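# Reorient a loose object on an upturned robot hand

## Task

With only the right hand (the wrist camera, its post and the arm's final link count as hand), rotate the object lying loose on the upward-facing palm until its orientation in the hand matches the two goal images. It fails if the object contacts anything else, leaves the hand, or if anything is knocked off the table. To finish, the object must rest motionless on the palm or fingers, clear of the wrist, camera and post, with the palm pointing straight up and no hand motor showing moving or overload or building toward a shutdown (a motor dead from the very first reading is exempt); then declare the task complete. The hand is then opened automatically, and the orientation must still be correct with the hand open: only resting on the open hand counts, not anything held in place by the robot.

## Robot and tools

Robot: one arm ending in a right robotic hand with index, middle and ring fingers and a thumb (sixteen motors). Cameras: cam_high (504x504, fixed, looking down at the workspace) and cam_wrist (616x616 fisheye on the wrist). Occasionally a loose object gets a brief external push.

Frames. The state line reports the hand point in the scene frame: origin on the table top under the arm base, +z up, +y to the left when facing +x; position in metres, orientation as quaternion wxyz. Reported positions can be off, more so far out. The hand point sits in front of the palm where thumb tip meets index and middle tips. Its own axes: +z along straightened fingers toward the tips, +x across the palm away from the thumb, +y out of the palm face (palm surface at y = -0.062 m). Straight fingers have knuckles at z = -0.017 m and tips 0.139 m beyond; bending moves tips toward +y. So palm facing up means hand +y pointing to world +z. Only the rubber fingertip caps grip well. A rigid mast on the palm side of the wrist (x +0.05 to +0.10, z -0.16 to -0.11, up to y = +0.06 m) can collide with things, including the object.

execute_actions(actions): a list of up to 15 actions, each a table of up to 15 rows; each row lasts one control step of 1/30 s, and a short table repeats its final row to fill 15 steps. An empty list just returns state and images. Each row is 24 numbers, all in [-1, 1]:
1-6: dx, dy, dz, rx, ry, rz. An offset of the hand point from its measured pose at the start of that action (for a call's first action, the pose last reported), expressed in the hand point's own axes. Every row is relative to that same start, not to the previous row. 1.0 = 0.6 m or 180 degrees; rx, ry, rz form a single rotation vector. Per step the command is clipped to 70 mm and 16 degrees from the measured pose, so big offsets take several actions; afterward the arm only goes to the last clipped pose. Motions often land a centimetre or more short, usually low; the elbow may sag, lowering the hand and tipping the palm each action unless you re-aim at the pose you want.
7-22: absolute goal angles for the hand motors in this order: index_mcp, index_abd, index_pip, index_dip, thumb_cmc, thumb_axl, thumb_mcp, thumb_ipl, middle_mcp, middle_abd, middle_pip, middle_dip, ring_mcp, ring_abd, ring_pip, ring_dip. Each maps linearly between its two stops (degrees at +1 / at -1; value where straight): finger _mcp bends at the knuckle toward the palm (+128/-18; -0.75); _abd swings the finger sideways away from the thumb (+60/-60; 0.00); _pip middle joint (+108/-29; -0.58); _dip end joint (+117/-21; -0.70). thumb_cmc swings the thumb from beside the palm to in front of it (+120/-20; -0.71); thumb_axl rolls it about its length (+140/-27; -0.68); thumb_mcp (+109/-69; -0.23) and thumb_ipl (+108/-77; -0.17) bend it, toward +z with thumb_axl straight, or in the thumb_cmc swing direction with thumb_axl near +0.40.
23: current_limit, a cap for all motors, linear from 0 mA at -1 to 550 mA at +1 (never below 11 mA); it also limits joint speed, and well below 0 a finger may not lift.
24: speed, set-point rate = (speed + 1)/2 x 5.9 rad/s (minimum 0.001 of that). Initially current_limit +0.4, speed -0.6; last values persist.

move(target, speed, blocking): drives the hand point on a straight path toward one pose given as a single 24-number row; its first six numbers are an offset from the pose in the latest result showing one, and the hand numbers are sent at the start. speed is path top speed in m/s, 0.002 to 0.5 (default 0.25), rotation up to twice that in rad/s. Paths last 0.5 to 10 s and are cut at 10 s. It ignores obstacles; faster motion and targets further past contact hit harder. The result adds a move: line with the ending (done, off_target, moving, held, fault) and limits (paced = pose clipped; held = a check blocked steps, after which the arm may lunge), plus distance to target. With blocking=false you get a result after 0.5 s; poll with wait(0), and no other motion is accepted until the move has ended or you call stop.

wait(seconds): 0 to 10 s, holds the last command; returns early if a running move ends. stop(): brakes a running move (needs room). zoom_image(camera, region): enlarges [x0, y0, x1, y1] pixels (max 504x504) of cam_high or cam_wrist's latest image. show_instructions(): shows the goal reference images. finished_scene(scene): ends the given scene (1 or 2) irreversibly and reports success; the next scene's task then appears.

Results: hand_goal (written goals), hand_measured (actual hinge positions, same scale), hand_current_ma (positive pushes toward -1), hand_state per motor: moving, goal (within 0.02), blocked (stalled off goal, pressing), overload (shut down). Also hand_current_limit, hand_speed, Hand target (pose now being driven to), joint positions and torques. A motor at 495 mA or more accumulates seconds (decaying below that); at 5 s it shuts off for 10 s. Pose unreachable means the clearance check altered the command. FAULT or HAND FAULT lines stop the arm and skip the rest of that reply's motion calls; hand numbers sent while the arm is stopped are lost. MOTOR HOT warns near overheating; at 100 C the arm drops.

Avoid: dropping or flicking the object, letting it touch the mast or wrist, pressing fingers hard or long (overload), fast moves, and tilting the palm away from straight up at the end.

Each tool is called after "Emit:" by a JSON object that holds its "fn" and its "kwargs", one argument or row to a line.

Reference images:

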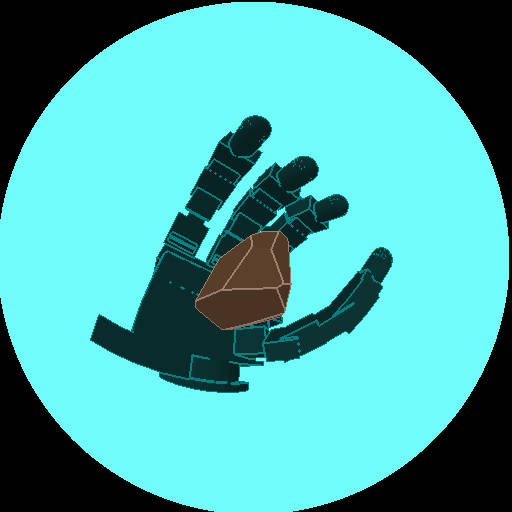

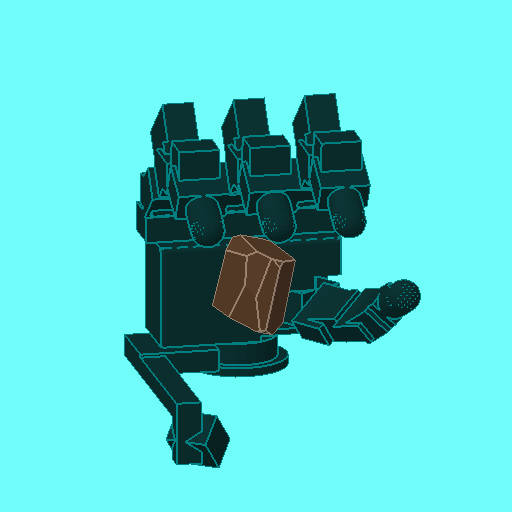

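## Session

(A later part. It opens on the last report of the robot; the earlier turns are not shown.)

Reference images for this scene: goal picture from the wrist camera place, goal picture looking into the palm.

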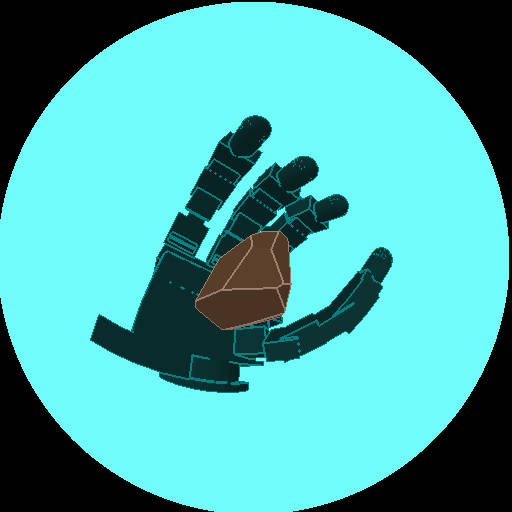

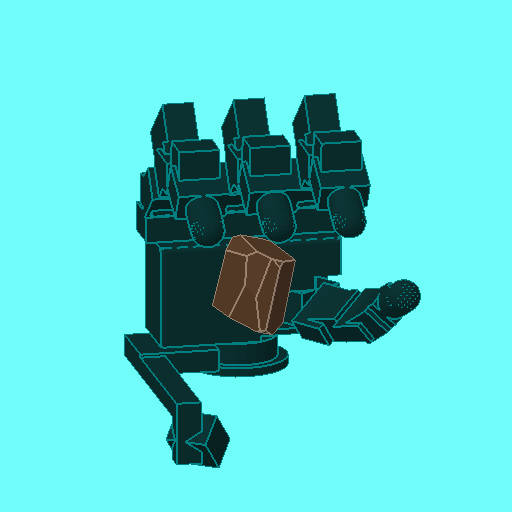

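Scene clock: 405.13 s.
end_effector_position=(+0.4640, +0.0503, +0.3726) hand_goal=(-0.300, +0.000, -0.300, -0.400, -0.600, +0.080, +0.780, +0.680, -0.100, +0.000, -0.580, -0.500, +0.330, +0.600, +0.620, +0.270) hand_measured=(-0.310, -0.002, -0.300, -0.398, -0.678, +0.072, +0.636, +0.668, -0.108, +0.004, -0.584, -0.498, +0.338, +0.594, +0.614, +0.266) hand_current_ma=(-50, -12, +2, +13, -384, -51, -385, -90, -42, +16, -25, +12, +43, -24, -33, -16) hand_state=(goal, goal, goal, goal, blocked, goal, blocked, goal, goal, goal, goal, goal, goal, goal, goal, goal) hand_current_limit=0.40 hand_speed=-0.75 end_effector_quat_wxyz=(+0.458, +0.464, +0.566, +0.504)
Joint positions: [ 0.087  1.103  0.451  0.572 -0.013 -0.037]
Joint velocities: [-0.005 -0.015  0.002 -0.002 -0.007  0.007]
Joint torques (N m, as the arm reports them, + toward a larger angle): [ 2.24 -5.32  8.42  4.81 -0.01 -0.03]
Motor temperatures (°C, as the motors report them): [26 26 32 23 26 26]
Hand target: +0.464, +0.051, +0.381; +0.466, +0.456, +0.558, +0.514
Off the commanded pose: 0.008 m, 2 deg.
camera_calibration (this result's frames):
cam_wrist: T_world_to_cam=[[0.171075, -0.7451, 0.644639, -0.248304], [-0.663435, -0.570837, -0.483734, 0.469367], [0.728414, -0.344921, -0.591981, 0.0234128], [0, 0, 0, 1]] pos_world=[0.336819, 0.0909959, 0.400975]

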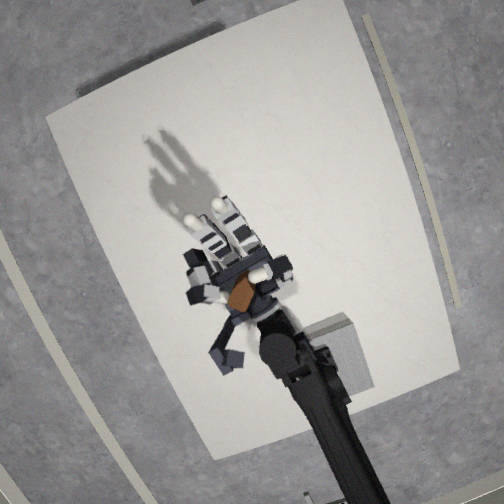

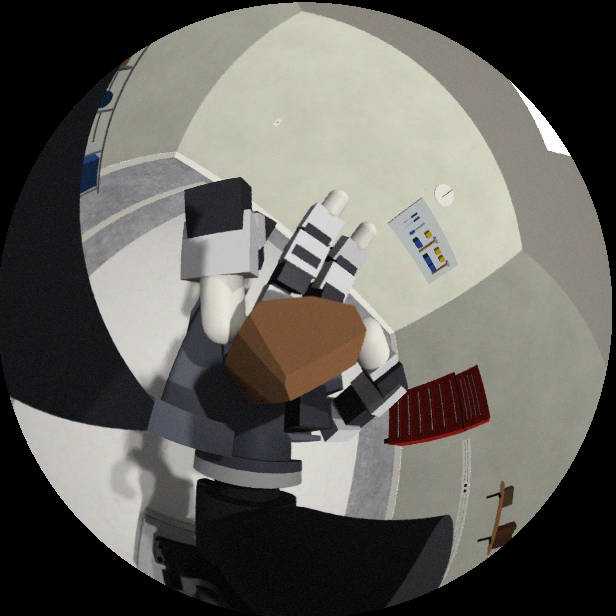

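Emit:
{"fn": "execute_actions", "kwargs": {
  "actions": [
    [[0,0.014,0,-0.011,0,0.0, -0.3,0,-0.3,-0.4, -0.72,0.08,0.6,0.75, -0.1,0.0,-0.58,-0.5, 0.36,0.1,0.6,0.27, 0.4,-0.5]],
    [[0,0.014,0,-0.011,0,0.0, -0.3,0,-0.3,-0.4, -0.72,0.08,0.72,0.8, -0.1,0.0,-0.58,-0.5, 0.36,0.1,0.6,0.27, 0.4,-0.8]],
    [[0,0.014,0,-0.011,0,0.0, -0.3,0,-0.3,-0.4, -0.62,0.08,0.78,0.7, -0.1,0.0,-0.58,-0.5, 0.36,0.1,0.6,0.27, 0.4,-0.8]],
    [[0,0.014,0,-0.011,0,0.0, -0.3,0,-0.3,-0.4, -0.55,0.08,0.78,0.62, -0.1,0.0,-0.58,-0.5, 0.36,0.1,0.6,0.27, 0.4,-0.8]]
  ]
}}

Emit:
{"fn": "zoom_image", "kwargs": {
  "camera": "cam_high",
  "region": [170, 200, 330, 360]
}}

Scene clock: 413.73 s.
end_effector_position=(+0.4641, +0.0503, +0.3724) hand_goal=(-0.300, +0.000, -0.300, -0.400, -0.550, +0.080, +0.780, +0.620, -0.100, +0.000, -0.580, -0.500, +0.360, +0.100, +0.600, +0.270) hand_measured=(-0.310, -0.002, -0.300, -0.398, -0.640, +0.074, +0.726, +0.612, -0.108, +0.004, -0.584, -0.498, +0.366, +0.094, +0.604, +0.268) hand_current_ma=(-50, -12, +2, +13, -385, -41, -350, -57, -42, +16, -25, +12, +33, -25, +24, -9) hand_state=(goal, goal, goal, goal, blocked, goal, blocked, goal, goal, goal, goal, goal, goal, goal, goal, goal) hand_current_limit=0.40 hand_speed=-0.80 end_effector_quat_wxyz=(+0.458, +0.464, +0.566, +0.504)
Joint positions: [ 0.087  1.103  0.451  0.572 -0.013 -0.037]
Joint velocities: [-0.005 -0.005  0.017 -0.017 -0.007 -0.051]
Joint torques (N m, as the arm reports them, + toward a larger angle): [ 2.06 -5.56  8.41  4.83  0.02 -0.01]
Motor temperatures (°C, as the motors report them): [26 26 33 23 26 26]
Hand target: +0.464, +0.051, +0.381; +0.466, +0.456, +0.558, +0.514
Off the commanded pose: 0.008 m, 2 deg.
camera_calibration (this result's frames):
cam_wrist: T_world_to_cam=[[0.171314, -0.745068, 0.644612, -0.248305], [-0.663621, -0.570858, -0.483454, 0.469324], [0.728189, -0.344956, -0.592239, 0.0234604], [0, 0, 0, 1]] pos_world=[0.336908, 0.0910062, 0.400851]

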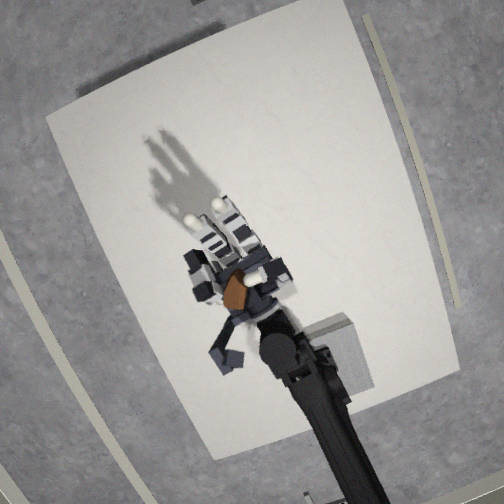

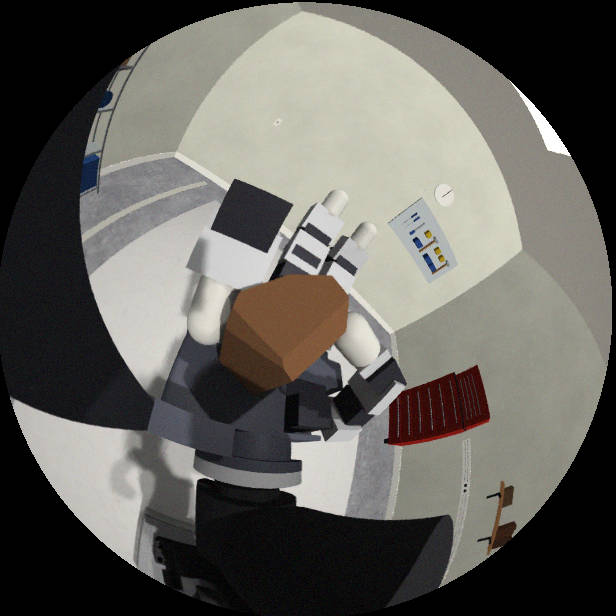

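Region (170, 200, 330, 360) of cam_high's 504x504 image, scaled by 3.150, with more detail than that image has.

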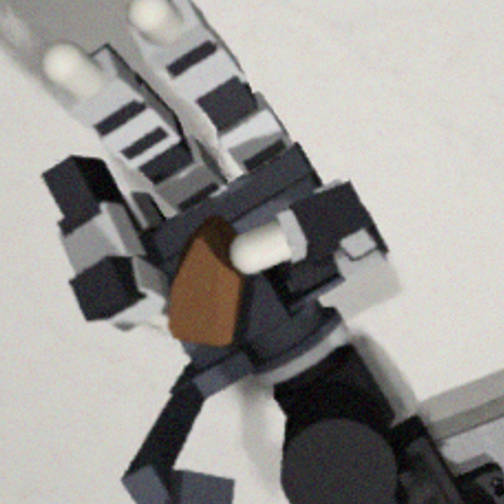

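Emit:
{"fn": "execute_actions", "kwargs": {
  "actions": [
    [[0,0.014,0,-0.011,0,0.0, -0.3,0,-0.3,-0.4, -0.72,0.08,0.62,0.7, -0.1,0.0,-0.58,-0.5, 0.36,0.1,0.6,0.27, 0.4,-0.8]],
    [[0,0.014,0,-0.011,0,0.0, -0.3,0,-0.3,-0.4, -0.75,0.08,0.5,0.7, -0.1,0.0,-0.58,-0.5, 0.45,0.1,0.46,0.22, 0.4,-0.6]]
  ]
}}

Emit:
{"fn": "zoom_image", "kwargs": {
  "camera": "cam_high",
  "region": [170, 200, 330, 360]
}}

Scene clock: 419.63 s.
end_effector_position=(+0.4641, +0.0503, +0.3724) hand_goal=(-0.300, +0.000, -0.300, -0.400, -0.750, +0.080, +0.500, +0.700, -0.100, +0.000, -0.580, -0.500, +0.450, +0.100, +0.460, +0.220) hand_measured=(-0.310, -0.002, -0.300, -0.398, -0.752, +0.074, +0.502, +0.700, -0.108, +0.004, -0.584, -0.498, +0.448, +0.098, +0.468, +0.224) hand_current_ma=(-50, -12, +2, +13, -15, -41, +13, -5, -42, +16, -25, +12, -14, -13, +42, +20) hand_state=(goal, goal, goal, goal, goal, goal, goal, goal, goal, goal, goal, goal, goal, goal, goal, goal) hand_current_limit=0.40 hand_speed=-0.60 end_effector_quat_wxyz=(+0.458, +0.464, +0.566, +0.504)
Joint positions: [ 0.087  1.103  0.451  0.572 -0.013 -0.037]
Joint velocities: [-0.005  0.005 -0.007 -0.007  0.037 -0.066]
Joint torques (N m, as the arm reports them, + toward a larger angle): [ 2.07 -5.41  8.38  4.82  0.01 -0.04]
Motor temperatures (°C, as the motors report them): [26 26 33 24 26 26]
Hand target: +0.464, +0.051, +0.381; +0.466, +0.456, +0.558, +0.514
Off the commanded pose: 0.008 m, 2 deg.
camera_calibration (this result's frames):
cam_wrist: T_world_to_cam=[[0.171314, -0.745068, 0.644612, -0.248305], [-0.663621, -0.570858, -0.483454, 0.469324], [0.728189, -0.344956, -0.592239, 0.0234604], [0, 0, 0, 1]] pos_world=[0.336908, 0.0910062, 0.400851]

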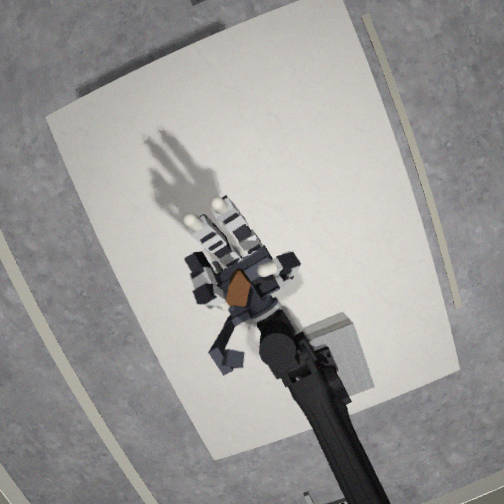

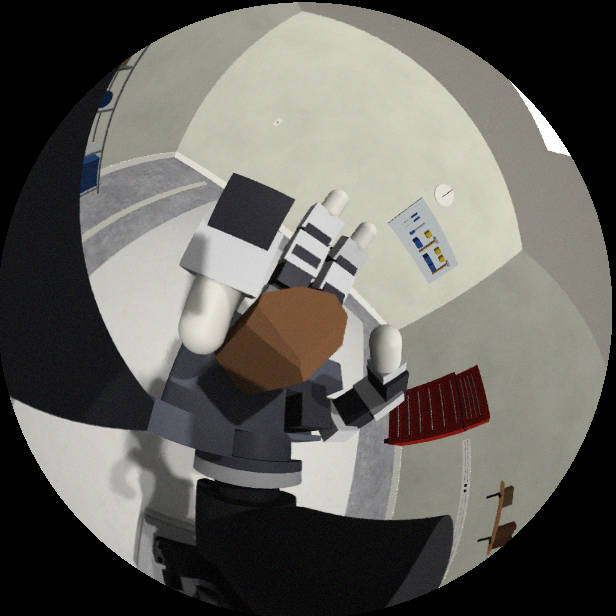

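Region (170, 200, 330, 360) of cam_high's 504x504 image, scaled by 3.150, with more detail than that image has.

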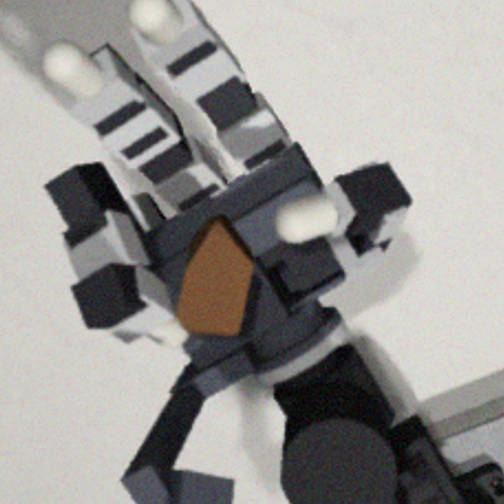

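Emit:
{"fn": "execute_actions", "kwargs": {
  "actions": [
    [[0,0.014,0,-0.011,0,0.0, -0.3,0,-0.3,-0.4, -0.75,0.08,0.5,0.7, -0.1,0.0,-0.58,-0.5, 0.47,0.35,0.46,0.22, 0.4,-0.75]],
    [[0,0.014,0,-0.011,0,0.0, -0.3,0,-0.3,-0.4, -0.75,0.08,0.5,0.7, -0.1,0.0,-0.58,-0.5, 0.5,0.65,0.46,0.22, 0.4,-0.75]],
    [[0,0.014,0,-0.011,0,0.0, -0.3,0,-0.3,-0.4, -0.75,0.08,0.5,0.7, -0.1,0.0,-0.58,-0.5, 0.5,0.65,0.46,0.22, 0.4,-0.75]]
  ]
}}

Emit:
{"fn": "zoom_image", "kwargs": {
  "camera": "cam_high",
  "region": [170, 200, 330, 360]
}}

Scene clock: 426.37 s.
end_effector_position=(+0.4641, +0.0503, +0.3723) hand_goal=(-0.300, +0.000, -0.300, -0.400, -0.750, +0.080, +0.500, +0.700, -0.100, +0.000, -0.580, -0.500, +0.500, +0.650, +0.460, +0.220) hand_measured=(-0.310, -0.002, -0.300, -0.398, -0.752, +0.074, +0.502, +0.700, -0.108, +0.004, -0.584, -0.498, +0.498, +0.648, +0.466, +0.224) hand_current_ma=(-50, -12, +2, +13, -15, -41, +13, -5, -42, +16, -25, +12, -7, -7, +33, +19) hand_state=(goal, goal, goal, goal, goal, goal, goal, goal, goal, goal, goal, goal, goal, goal, goal, goal) hand_current_limit=0.40 hand_speed=-0.75 end_effector_quat_wxyz=(+0.458, +0.464, +0.567, +0.504)
Joint positions: [ 0.087  1.103  0.451  0.572 -0.013 -0.037]
Joint velocities: [-0.015 -0.015  0.002 -0.017 -0.051  0.007]
Joint torques (N m, as the arm reports them, + toward a larger angle): [ 1.94 -5.41  8.41  4.84  0.01 -0.02]
Motor temperatures (°C, as the motors report them): [26 26 33 24 26 26]
Hand target: +0.465, +0.051, +0.380; +0.465, +0.456, +0.558, +0.514
Off the commanded pose: 0.008 m, 2 deg.
camera_calibration (this result's frames):
cam_wrist: T_world_to_cam=[[0.171553, -0.745036, 0.644586, -0.248306], [-0.663807, -0.570879, -0.483174, 0.469281], [0.727963, -0.344991, -0.592496, 0.0235079], [0, 0, 0, 1]] pos_world=[0.336997, 0.0910164, 0.400727]

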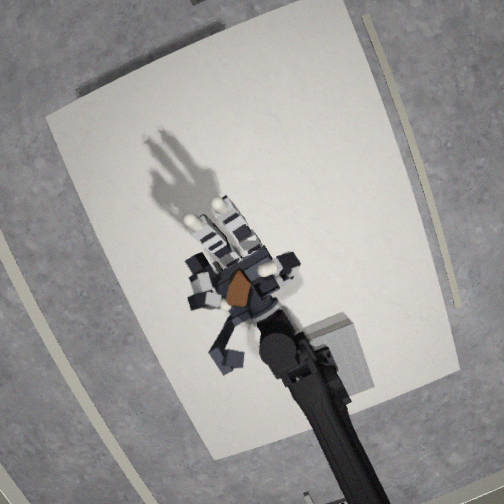

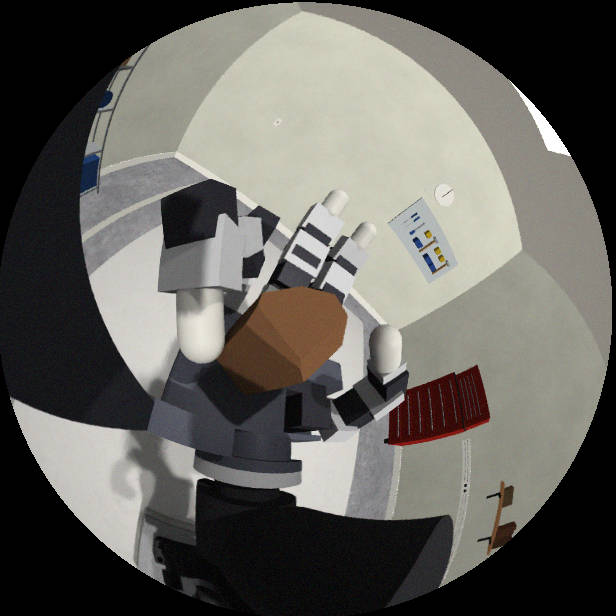

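Region (170, 200, 330, 360) of cam_high's 504x504 image, scaled by 3.150, with more detail than that image has.

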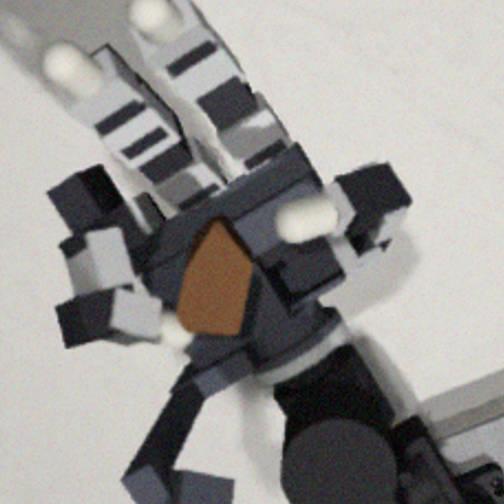

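Emit:
{"fn": "execute_actions", "kwargs": {
  "actions": []
}}

Emit:
{"fn": "zoom_image", "kwargs": {
  "camera": "cam_high",
  "region": [170,200,330,360]
}}

Emit:
{"fn": "zoom_image", "kwargs": {
  "camera": "cam_wrist",
  "region": [200,200,420,420]
}}

Scene clock: 444.63 s.
end_effector_position=(+0.4641, +0.0503, +0.3723) hand_goal=(-0.300, +0.000, -0.300, -0.400, -0.750, +0.080, +0.500, +0.700, -0.100, +0.000, -0.580, -0.500, +0.500, +0.650, +0.460, +0.220) hand_measured=(-0.310, -0.002, -0.300, -0.398, -0.752, +0.074, +0.502, +0.700, -0.108, +0.004, -0.584, -0.498, +0.498, +0.648, +0.466, +0.224) hand_current_ma=(-50, -12, +2, +13, -15, -41, +13, -5, -42, +16, -25, +12, -7, -7, +33, +19) hand_state=(goal, goal, goal, goal, goal, goal, goal, goal, goal, goal, goal, goal, goal, goal, goal, goal) hand_current_limit=0.40 hand_speed=-0.75 end_effector_quat_wxyz=(+0.458, +0.464, +0.567, +0.504)
Joint positions: [ 0.087  1.103  0.451  0.572 -0.013 -0.037]
Joint velocities: [-0.005 -0.015  0.007  0.007  0.037  0.051]
Joint torques (N m, as the arm reports them, + toward a larger angle): [ 1.89 -5.54  8.39  4.81  0.01 -0.03]
Motor temperatures (°C, as the motors report them): [26 26 33 24 26 26]
Hand target: +0.465, +0.051, +0.380; +0.465, +0.456, +0.558, +0.514
Off the commanded pose: 0.008 m, 2 deg.
camera_calibration (this result's frames):
cam_wrist: T_world_to_cam=[[0.171553, -0.745036, 0.644586, -0.248306], [-0.663807, -0.570879, -0.483174, 0.469281], [0.727963, -0.344991, -0.592496, 0.0235079], [0, 0, 0, 1]] pos_world=[0.336997, 0.0910164, 0.400727]

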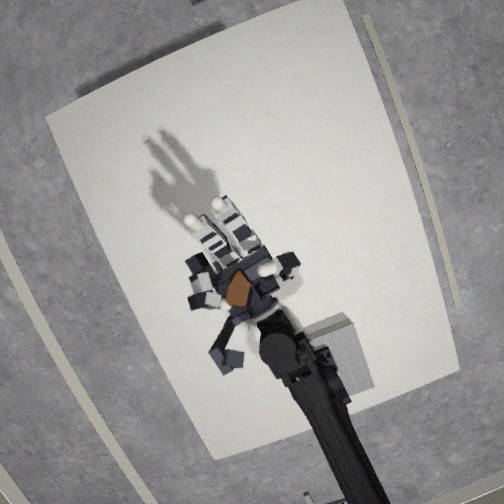

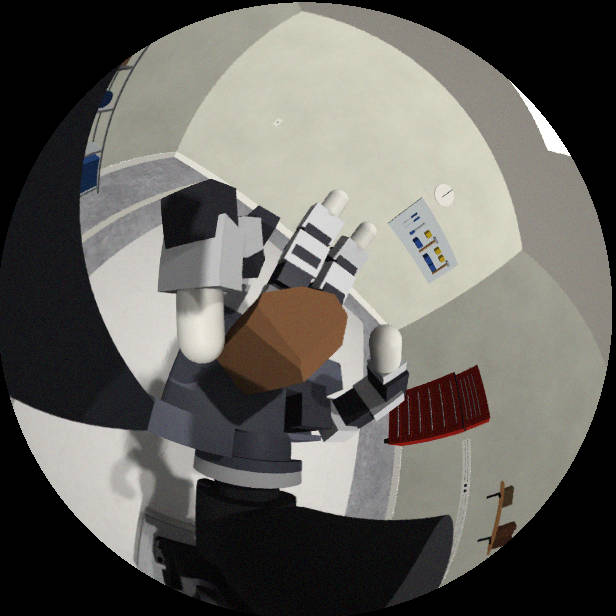

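Region (170, 200, 330, 360) of cam_high's 504x504 image, scaled by 3.150, with more detail than that image has.

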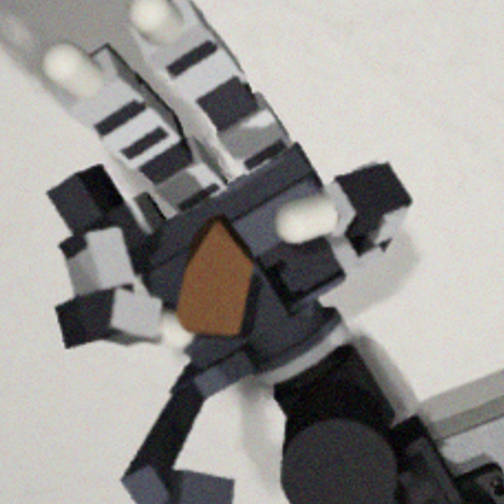

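Region (200, 200, 420, 420) of cam_wrist's 616x616 image, scaled by 2.291, with more detail than that image has.

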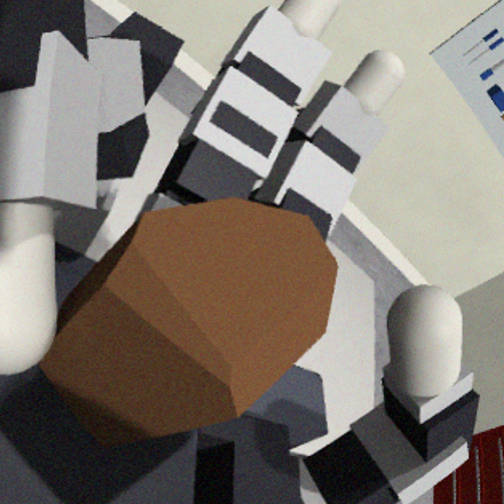

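Emit:
{"fn": "execute_actions", "kwargs": {
  "actions": [
    [[0,0.012,0,-0.008,0,0.01,-0.3,0,-0.3,-0.4,-0.65,0.08,0.76,0.7,-0.1,0,-0.58,-0.5,0.2,0.3,0.3,0.2,0.4,-0.6]],
    [[0,0.012,0,0,0,0,-0.3,0,-0.3,-0.4,-0.55,0.08,0.78,0.62,-0.1,0,-0.58,-0.5,0.2,0.3,0.3,0.2,0.4,-0.75]],
    [[0,0.012,0,0,0,0,-0.3,0,-0.3,-0.4,-0.45,0.08,0.78,0.58,-0.1,0,-0.58,-0.5,0.2,0.3,0.3,0.2,0.4,-0.75]]
  ]
}}

Emit:
{"fn": "zoom_image", "kwargs": {
  "camera": "cam_high",
  "region": [170,200,330,360]
}}

Emit:
{"fn": "zoom_image", "kwargs": {
  "camera": "cam_wrist",
  "region": [200,200,420,420]
}}

Scene clock: 454.03 s.
end_effector_position=(+0.4656, +0.0476, +0.3663) hand_goal=(-0.300, +0.000, -0.300, -0.400, -0.450, +0.080, +0.780, +0.580, -0.100, +0.000, -0.580, -0.500, +0.200, +0.300, +0.300, +0.200) hand_measured=(-0.310, -0.002, -0.300, -0.398, -0.482, +0.074, +0.776, +0.588, -0.108, +0.004, -0.584, -0.498, +0.190, +0.306, +0.290, +0.194) hand_current_ma=(-51, -11, +1, +13, -161, -40, -27, +50, -44, +15, -25, +12, -55, +27, -51, -26) hand_state=(goal, goal, goal, goal, blocked, goal, goal, goal, goal, goal, goal, goal, goal, goal, goal, goal) hand_current_limit=0.40 hand_speed=-0.75 end_effector_quat_wxyz=(+0.449, +0.477, +0.566, +0.501)
Joint positions: [ 0.087  1.102  0.451  0.546 -0.006 -0.017]
Joint velocities: [-0.005  0.005 -0.017  0.007  0.007  0.007]
Joint torques (N m, as the arm reports them, + toward a larger angle): [ 1.86 -7.8   8.96  2.44  0.07 -0.03]
Motor temperatures (°C, as the motors report them): [26 26 33 24 26 26]
Hand target: +0.465, +0.048, +0.376; +0.452, +0.474, +0.563, +0.504
Off the commanded pose: 0.010 m, 1 deg.
camera_calibration (this result's frames):
cam_wrist: T_world_to_cam=[[0.18179, -0.756862, 0.627783, -0.244809], [-0.681138, -0.557379, -0.474742, 0.470137], [0.709227, -0.341304, -0.616853, 0.0353725], [0, 0, 0, 1]] pos_world=[0.339645, 0.0888307, 0.3987]

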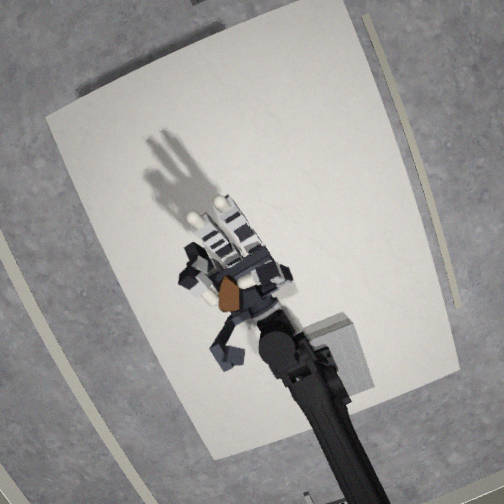

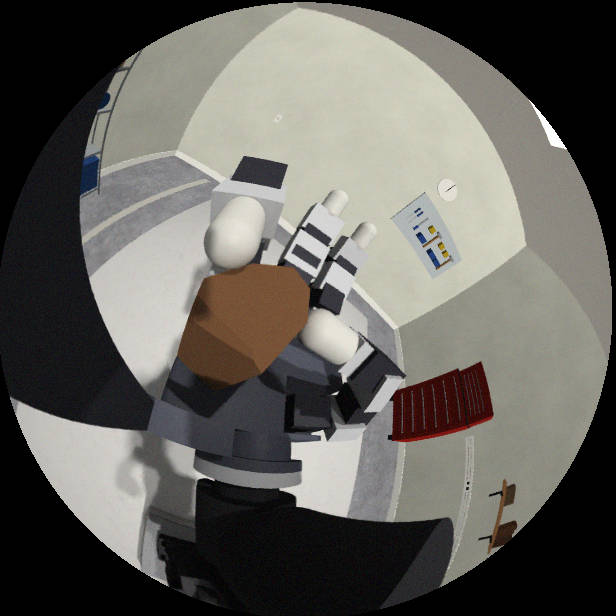

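Region (170, 200, 330, 360) of cam_high's 504x504 image, scaled by 3.150, with more detail than that image has.

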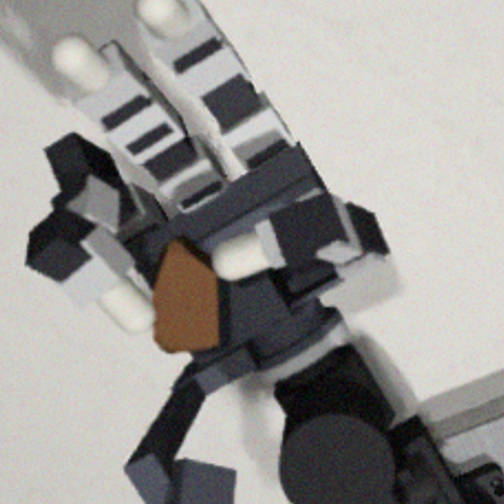

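Region (200, 200, 420, 420) of cam_wrist's 616x616 image, scaled by 2.291, with more detail than that image has.

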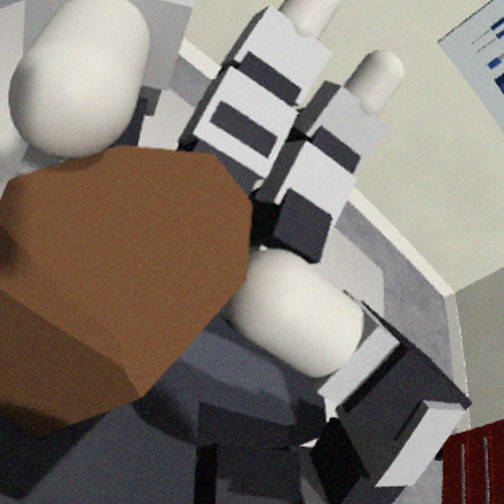

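Emit:
{"fn": "move", "kwargs": {
  "target": [0,0.012,0,0,0,0.11,-0.3,0,-0.3,-0.4,-0.5,0.08,0.78,0.6,-0.1,0,-0.58,-0.5,0.1,0.1,0.2,0.2,0.4,-0.7],
  "speed": 0.1
}}

Emit:
{"fn": "zoom_image", "kwargs": {
  "camera": "cam_high",
  "region": [170,200,330,360]
}}

Scene clock: 461.20 s.
end_effector_position=(+0.4621, +0.0435, +0.3501) hand_goal=(-0.300, +0.000, -0.300, -0.400, -0.500, +0.080, +0.780, +0.600, -0.100, +0.000, -0.580, -0.500, +0.100, +0.100, +0.200, +0.200) hand_measured=(-0.310, -0.002, -0.300, -0.398, -0.500, +0.074, +0.780, +0.600, -0.108, +0.002, -0.584, -0.498, +0.098, +0.102, +0.204, +0.198) hand_current_ma=(-51, -11, +1, +13, -2, -40, +3, -4, -44, +7, -25, +12, -16, +12, +25, -12) hand_state=(goal, goal, goal, goal, goal, goal, goal, goal, goal, goal, goal, goal, goal, goal, goal, goal) hand_current_limit=0.40 hand_speed=-0.70 end_effector_quat_wxyz=(+0.355, +0.574, +0.485, +0.555)
Joint positions: [0.174 1.078 0.451 0.487 0.087 0.327]
Joint velocities: [-0.015  0.005 -0.007 -0.007 -0.007  0.007]
Joint torques (N m, as the arm reports them, + toward a larger angle): [ 2.88 -7.86 10.58  2.42  0.19 -0.01]
Motor temperatures (°C, as the motors report them): [26 26 33 23 26 26]
Hand target: +0.465, +0.048, +0.373; +0.355, +0.567, +0.475, +0.571
Off the commanded pose: 0.024 m, 2 deg.
move: off_target
camera_calibration (this result's frames):
cam_wrist: T_world_to_cam=[[0.181825, -0.922179, 0.341359, -0.129646], [-0.744013, -0.355998, -0.565429, 0.509874], [0.64295, -0.151166, -0.750842, 0.0957847], [0, 0, 0, 1]] pos_world=[0.341341, 0.0764371, 0.404473]

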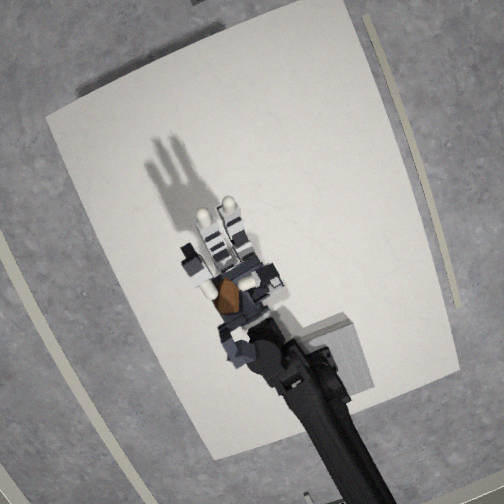

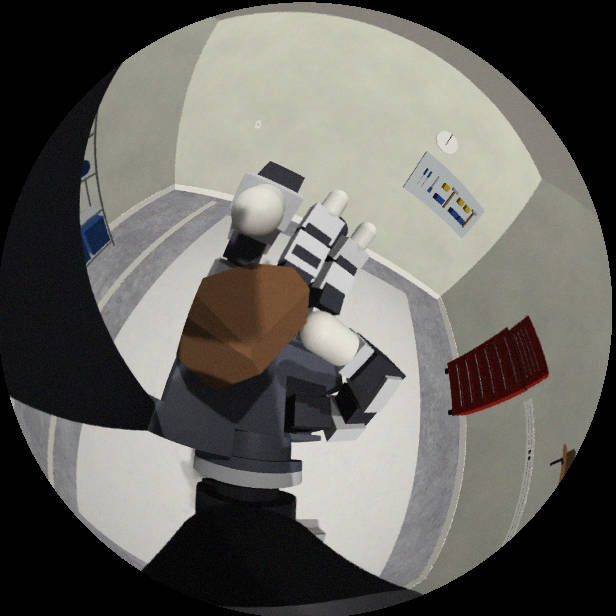

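Region (170, 200, 330, 360) of cam_high's 504x504 image, scaled by 3.150, with more detail than that image has.

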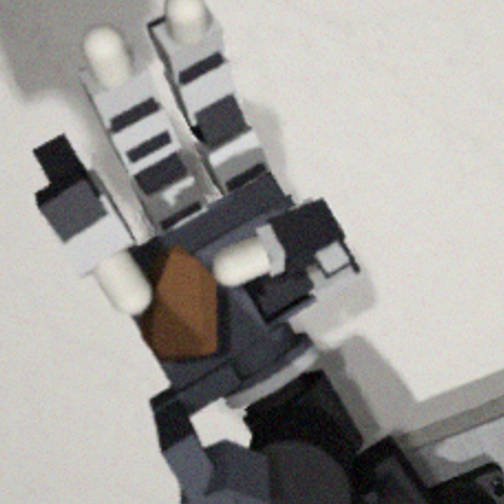

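Emit:
{"fn": "move", "kwargs": {
  "target": [0,0.02,0,-0.01,0,0.035,-0.3,0,-0.3,-0.4,-0.48,0.08,0.78,0.6,-0.1,0,-0.58,-0.5,0.1,0.1,0.2,0.2,0.4,-0.7],
  "speed": 0.1
}}

Emit:
{"fn": "zoom_image", "kwargs": {
  "camera": "cam_high",
  "region": [170,200,330,360]
}}

Scene clock: 465.13 s.
end_effector_position=(+0.4612, +0.0356, +0.3455) hand_goal=(-0.300, +0.000, -0.300, -0.400, -0.480, +0.080, +0.780, +0.600, -0.100, +0.000, -0.580, -0.500, +0.100, +0.100, +0.200, +0.200) hand_measured=(-0.310, -0.002, -0.300, -0.398, -0.488, +0.074, +0.780, +0.600, -0.108, +0.000, -0.584, -0.498, +0.098, +0.102, +0.204, +0.198) hand_current_ma=(-51, -11, +1, +13, -46, -40, +3, -4, -44, +5, -25, +12, -16, +10, +25, -12) hand_state=(goal, goal, goal, goal, goal, goal, goal, goal, goal, goal, goal, goal, goal, goal, goal, goal) hand_current_limit=0.40 hand_speed=-0.70 end_effector_quat_wxyz=(+0.335, +0.601, +0.452, +0.568)
Joint positions: [0.183 1.078 0.451 0.486 0.115 0.423]
Joint velocities: [-0.024 -0.005 -0.002 -0.002 -0.051  0.066]
Joint torques (N m, as the arm reports them, + toward a larger angle): [ 2.98 -6.82  9.82  3.05  0.19 -0.02]
Motor temperatures (°C, as the motors report them): [26 26 33 23 26 26]
Hand target: +0.464, +0.040, +0.361; +0.333, +0.595, +0.444, +0.581
Off the commanded pose: 0.017 m, 2 deg.
move: off_target
camera_calibration (this result's frames):
cam_wrist: T_world_to_cam=[[0.155139, -0.95472, 0.253854, -0.0915424], [-0.760407, -0.279445, -0.586252, 0.515788], [0.630645, -0.102082, -0.769328, 0.102019], [0, 0, 0, 1]] pos_world=[0.342072, 0.0671512, 0.404107]

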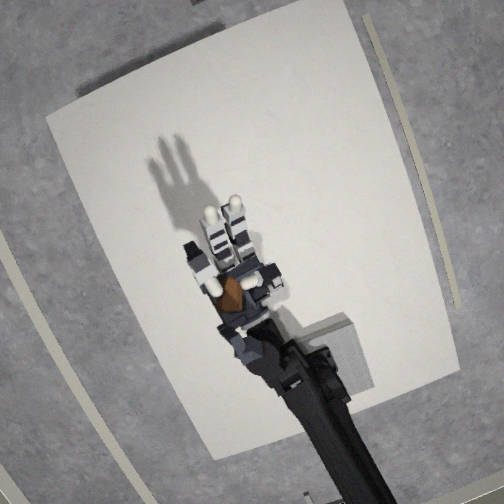

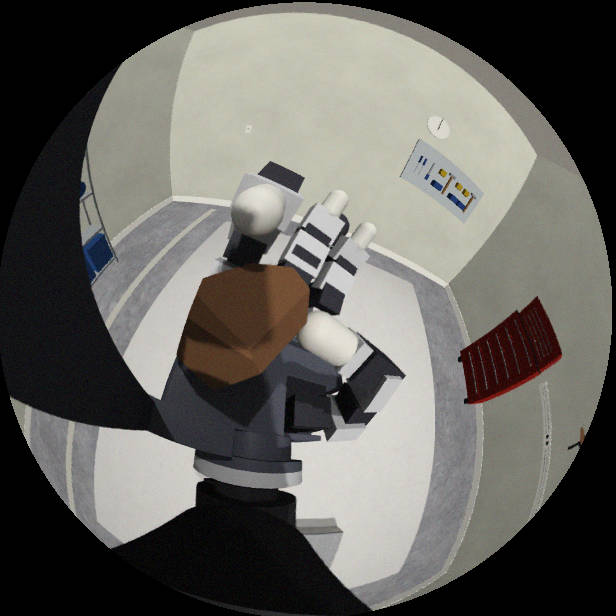

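Region (170, 200, 330, 360) of cam_high's 504x504 image, scaled by 3.150, with more detail than that image has.

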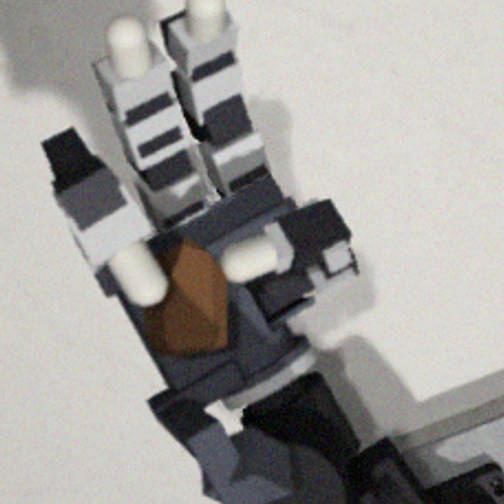

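Emit:
{"fn": "execute_actions", "kwargs": {
  "actions": [
    [[0,0.025,0,-0.005,0,0,-0.3,0,-0.3,-0.4,-0.42,0.08,0.78,0.56,-0.1,0,-0.58,-0.5,0.0,0.0,0.1,0.2,0.4,-0.8]],
    [[0,0.025,0,0,0,0,-0.3,0,-0.3,-0.4,-0.38,0.08,0.78,0.54,-0.1,0,-0.58,-0.5,0.0,0.0,0.1,0.2,0.4,-0.8]]
  ]
}}

Emit:
{"fn": "zoom_image", "kwargs": {
  "camera": "cam_high",
  "region": [170,200,330,360]
}}

Scene clock: 469.70 s.
end_effector_position=(+0.4615, +0.0321, +0.3404) hand_goal=(-0.300, +0.000, -0.300, -0.400, -0.380, +0.080, +0.780, +0.540, -0.100, +0.000, -0.580, -0.500, +0.000, +0.000, +0.100, +0.200) hand_measured=(-0.310, -0.002, -0.300, -0.398, -0.398, +0.074, +0.780, +0.542, -0.108, +0.000, -0.584, -0.498, -0.004, +0.002, +0.102, +0.198) hand_current_ma=(-52, -11, +1, +13, -94, -40, -5, +16, -45, +3, -24, +12, -26, +7, +15, -12) hand_state=(goal, goal, goal, goal, goal, goal, goal, goal, goal, goal, goal, goal, goal, goal, goal, goal) hand_current_limit=0.40 hand_speed=-0.80 end_effector_quat_wxyz=(+0.326, +0.607, +0.460, +0.560)
Joint positions: [0.166 1.064 0.451 0.442 0.089 0.426]
Joint velocities: [-0.015  0.005 -0.007 -0.002 -0.051 -0.11 ]
Joint torques (N m, as the arm reports them, + toward a larger angle): [ 1.03 -7.75  9.95  2.47  0.   -0.2 ]
Motor temperatures (°C, as the motors report them): [26 26 33 23 26 26]
Hand target: +0.464, +0.029, +0.358; +0.333, +0.602, +0.453, +0.566
Off the commanded pose: 0.018 m, 1 deg.
camera_calibration (this result's frames):
cam_wrist: T_world_to_cam=[[0.170913, -0.953202, 0.249387, -0.099404], [-0.775636, -0.286252, -0.562538, 0.511187], [0.6076, -0.0972889, -0.788262, 0.114489], [0, 0, 0, 1]] pos_world=[0.343921, 0.0627146, 0.402599]

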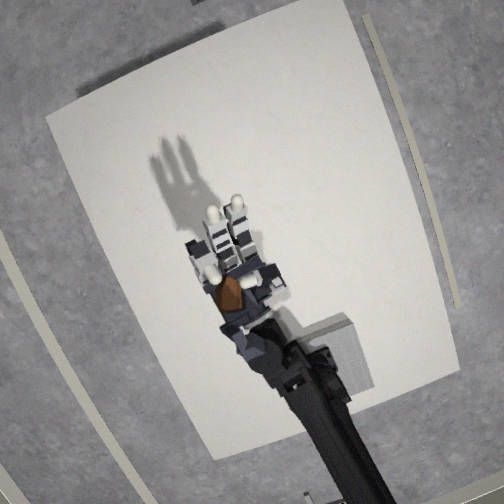

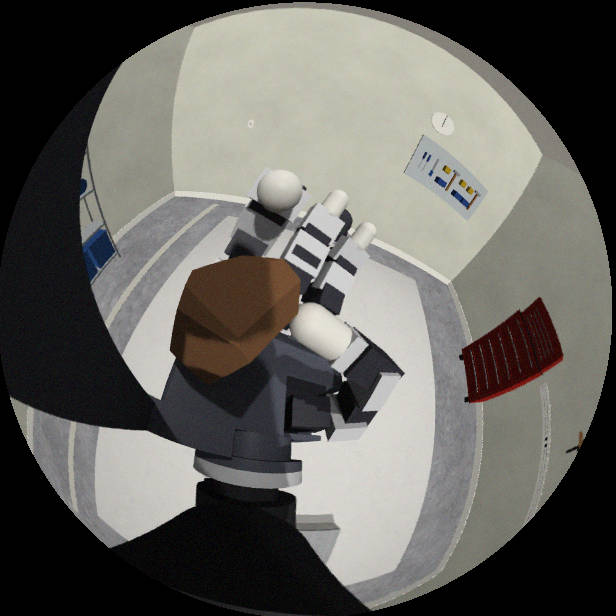

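Region (170, 200, 330, 360) of cam_high's 504x504 image, scaled by 3.150, with more detail than that image has.

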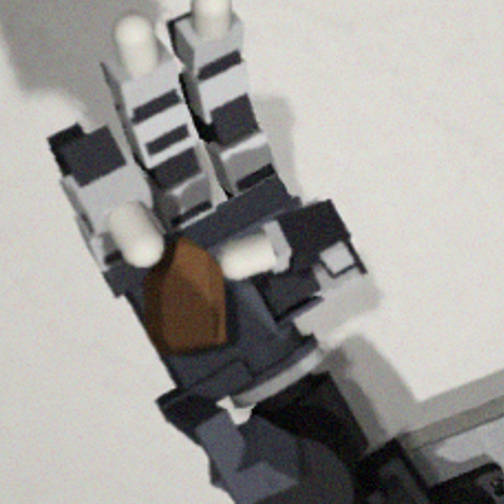

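Emit:
{"fn": "move", "kwargs": {
  "target": [0,0.03,0,-0.03,0,-0.09,-0.3,0,-0.3,-0.4,-0.42,0.08,0.78,0.56,-0.1,0,-0.58,-0.5,0.0,0.85,0.3,-0.1,0.4,-0.5],
  "speed": 0.12
}}

Emit:
{"fn": "execute_actions", "kwargs": {
  "actions": [
    [[0,0.02,0,0,0,0,-0.3,0,-0.3,-0.4,-0.42,0.08,0.78,0.56,-0.1,0,-0.58,-0.5,0.6,0.85,0.3,-0.1,0.4,-0.5]],
    [[0,0.02,0,0,0,0,-0.3,0,-0.3,-0.4,-0.42,0.08,0.78,0.56,-0.1,0,-0.58,-0.5,0.6,0.85,0.3,-0.1,0.4,-0.5]]
  ]
}}

Emit:
{"fn": "zoom_image", "kwargs": {
  "camera": "cam_high",
  "region": [170,200,330,360]
}}

Scene clock: 489.90 s.
end_effector_position=(+0.4652, +0.0290, +0.3511) hand_goal=(-0.300, +0.000, -0.300, -0.400, -0.420, +0.080, +0.780, +0.560, -0.100, +0.000, -0.580, -0.500, +0.000, +0.850, +0.300, -0.100) hand_measured=(-0.310, -0.002, -0.300, -0.398, -0.422, +0.074, +0.780, +0.558, -0.108, +0.000, -0.584, -0.498, -0.006, +0.848, +0.298, -0.096) hand_current_ma=(-52, -11, +1, +13, -12, -40, -5, -10, -45, +3, -24, +12, -27, -6, -9, +20) hand_state=(goal, goal, goal, goal, goal, goal, goal, goal, goal, goal, goal, goal, goal, goal, goal, goal) hand_current_limit=0.40 hand_speed=-0.50 end_effector_quat_wxyz=(+0.418, +0.528, +0.521, +0.525)
Joint positions: [0.09  1.124 0.431 0.585 0.03  0.138]
Joint velocities: [ 0.005 -0.015 -0.007  0.002  0.022  0.022]
Joint torques (N m, as the arm reports them, + toward a larger angle): [ 0.95 -5.52  7.92  4.95 -0.04 -0.18]
Motor temperatures (°C, as the motors report them): [26 26 34 23 26 26]
Hand target: +0.465, +0.025, +0.356; +0.429, +0.520, +0.515, +0.529
Off the commanded pose: 0.007 m, 2 deg.
move: done
camera_calibration (this result's frames):
cam_wrist: T_world_to_cam=[[0.154761, -0.849421, 0.504513, -0.190727], [-0.716708, -0.448008, -0.534433, 0.486614], [0.679984, -0.278879, -0.678121, 0.0533638], [0, 0, 0, 1]] pos_world=[0.341991, 0.0708817, 0.392474]

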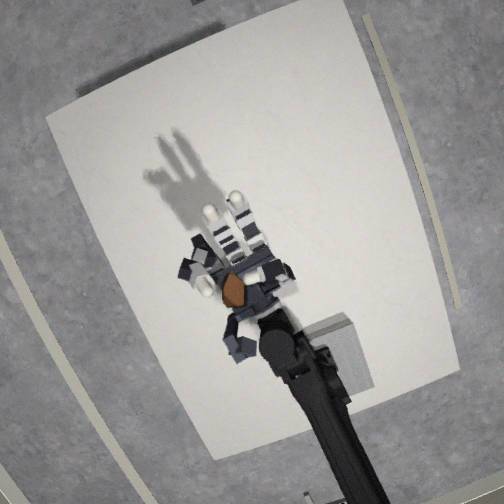

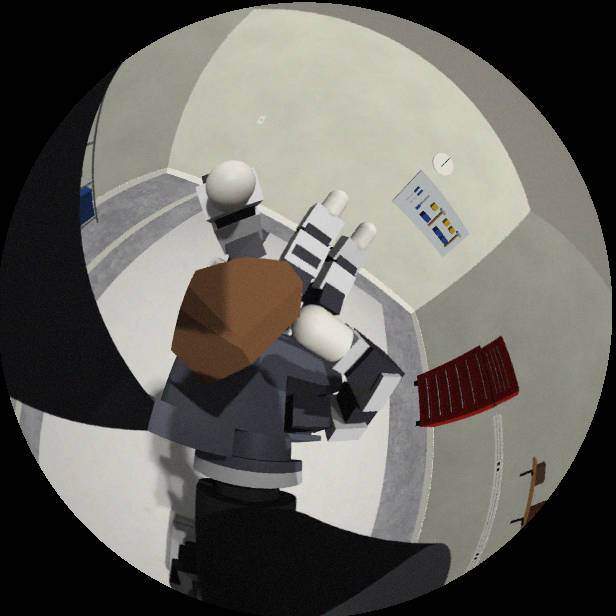

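Scene clock: 490.90 s.
end_effector_position=(+0.4638, +0.0296, +0.3460) hand_goal=(-0.300, +0.000, -0.300, -0.400, -0.420, +0.080, +0.780, +0.560, -0.100, +0.000, -0.580, -0.500, +0.600, +0.850, +0.300, -0.100) hand_measured=(-0.310, -0.002, -0.300, -0.398, -0.422, +0.074, +0.780, +0.558, -0.108, +0.000, -0.584, -0.498, +0.596, +0.850, +0.298, -0.098) hand_current_ma=(-54, -11, +1, +13, -12, -40, -5, -9, -47, +3, -24, +12, -24, +3, -6, +12) hand_state=(goal, goal, goal, goal, goal, goal, goal, goal, goal, goal, goal, goal, goal, goal, goal, goal) hand_current_limit=0.40 hand_speed=-0.50 end_effector_quat_wxyz=(+0.408, +0.536, +0.531, +0.514)
Joint positions: [0.09  1.098 0.431 0.519 0.025 0.137]
Joint velocities: [ 0.005 -0.005 -0.012 -0.002  0.11  -0.022]
Joint torques (N m, as the arm reports them, + toward a larger angle): [ 1.56 -7.76  9.4   2.45 -0.04 -0.07]
Motor temperatures (°C, as the motors report them): [26 26 34 23 26 26]
Hand target: +0.466, +0.028, +0.361; +0.414, +0.531, +0.526, +0.520
Off the commanded pose: 0.015 m, 1 deg.
camera_calibration (this result's frames):
cam_wrist: T_world_to_cam=[[0.177801, -0.846121, 0.502461, -0.197531], [-0.73516, -0.453629, -0.503746, 0.481302], [0.654161, -0.279823, -0.70269, 0.0714494], [0, 0, 0, 1]] pos_world=[0.342216, 0.0711904, 0.391912]

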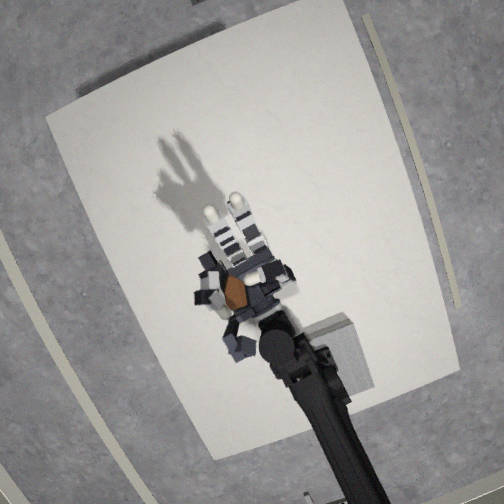

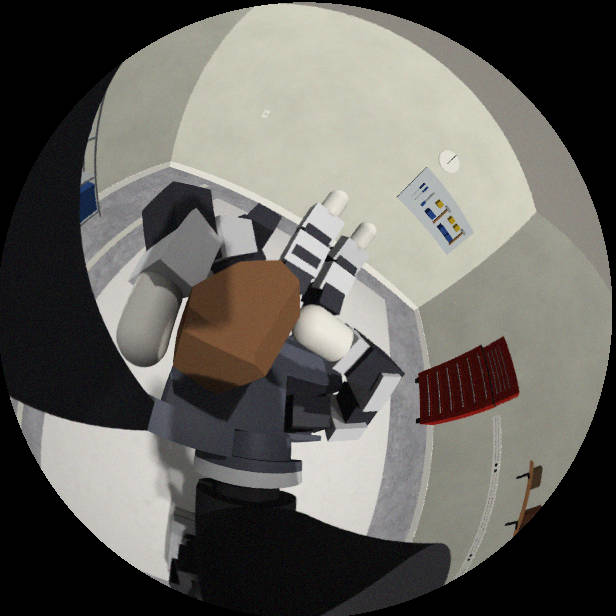

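Region (170, 200, 330, 360) of cam_high's 504x504 image, scaled by 3.150, with more detail than that image has.

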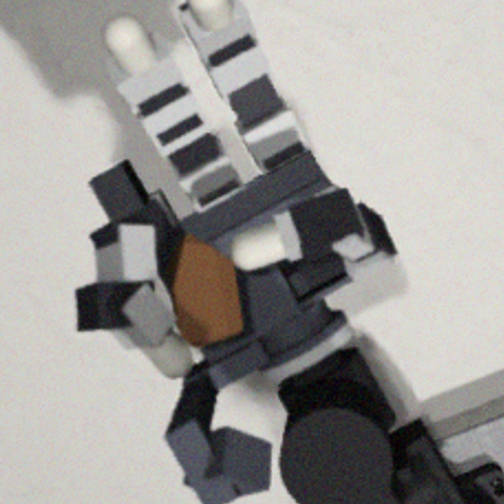

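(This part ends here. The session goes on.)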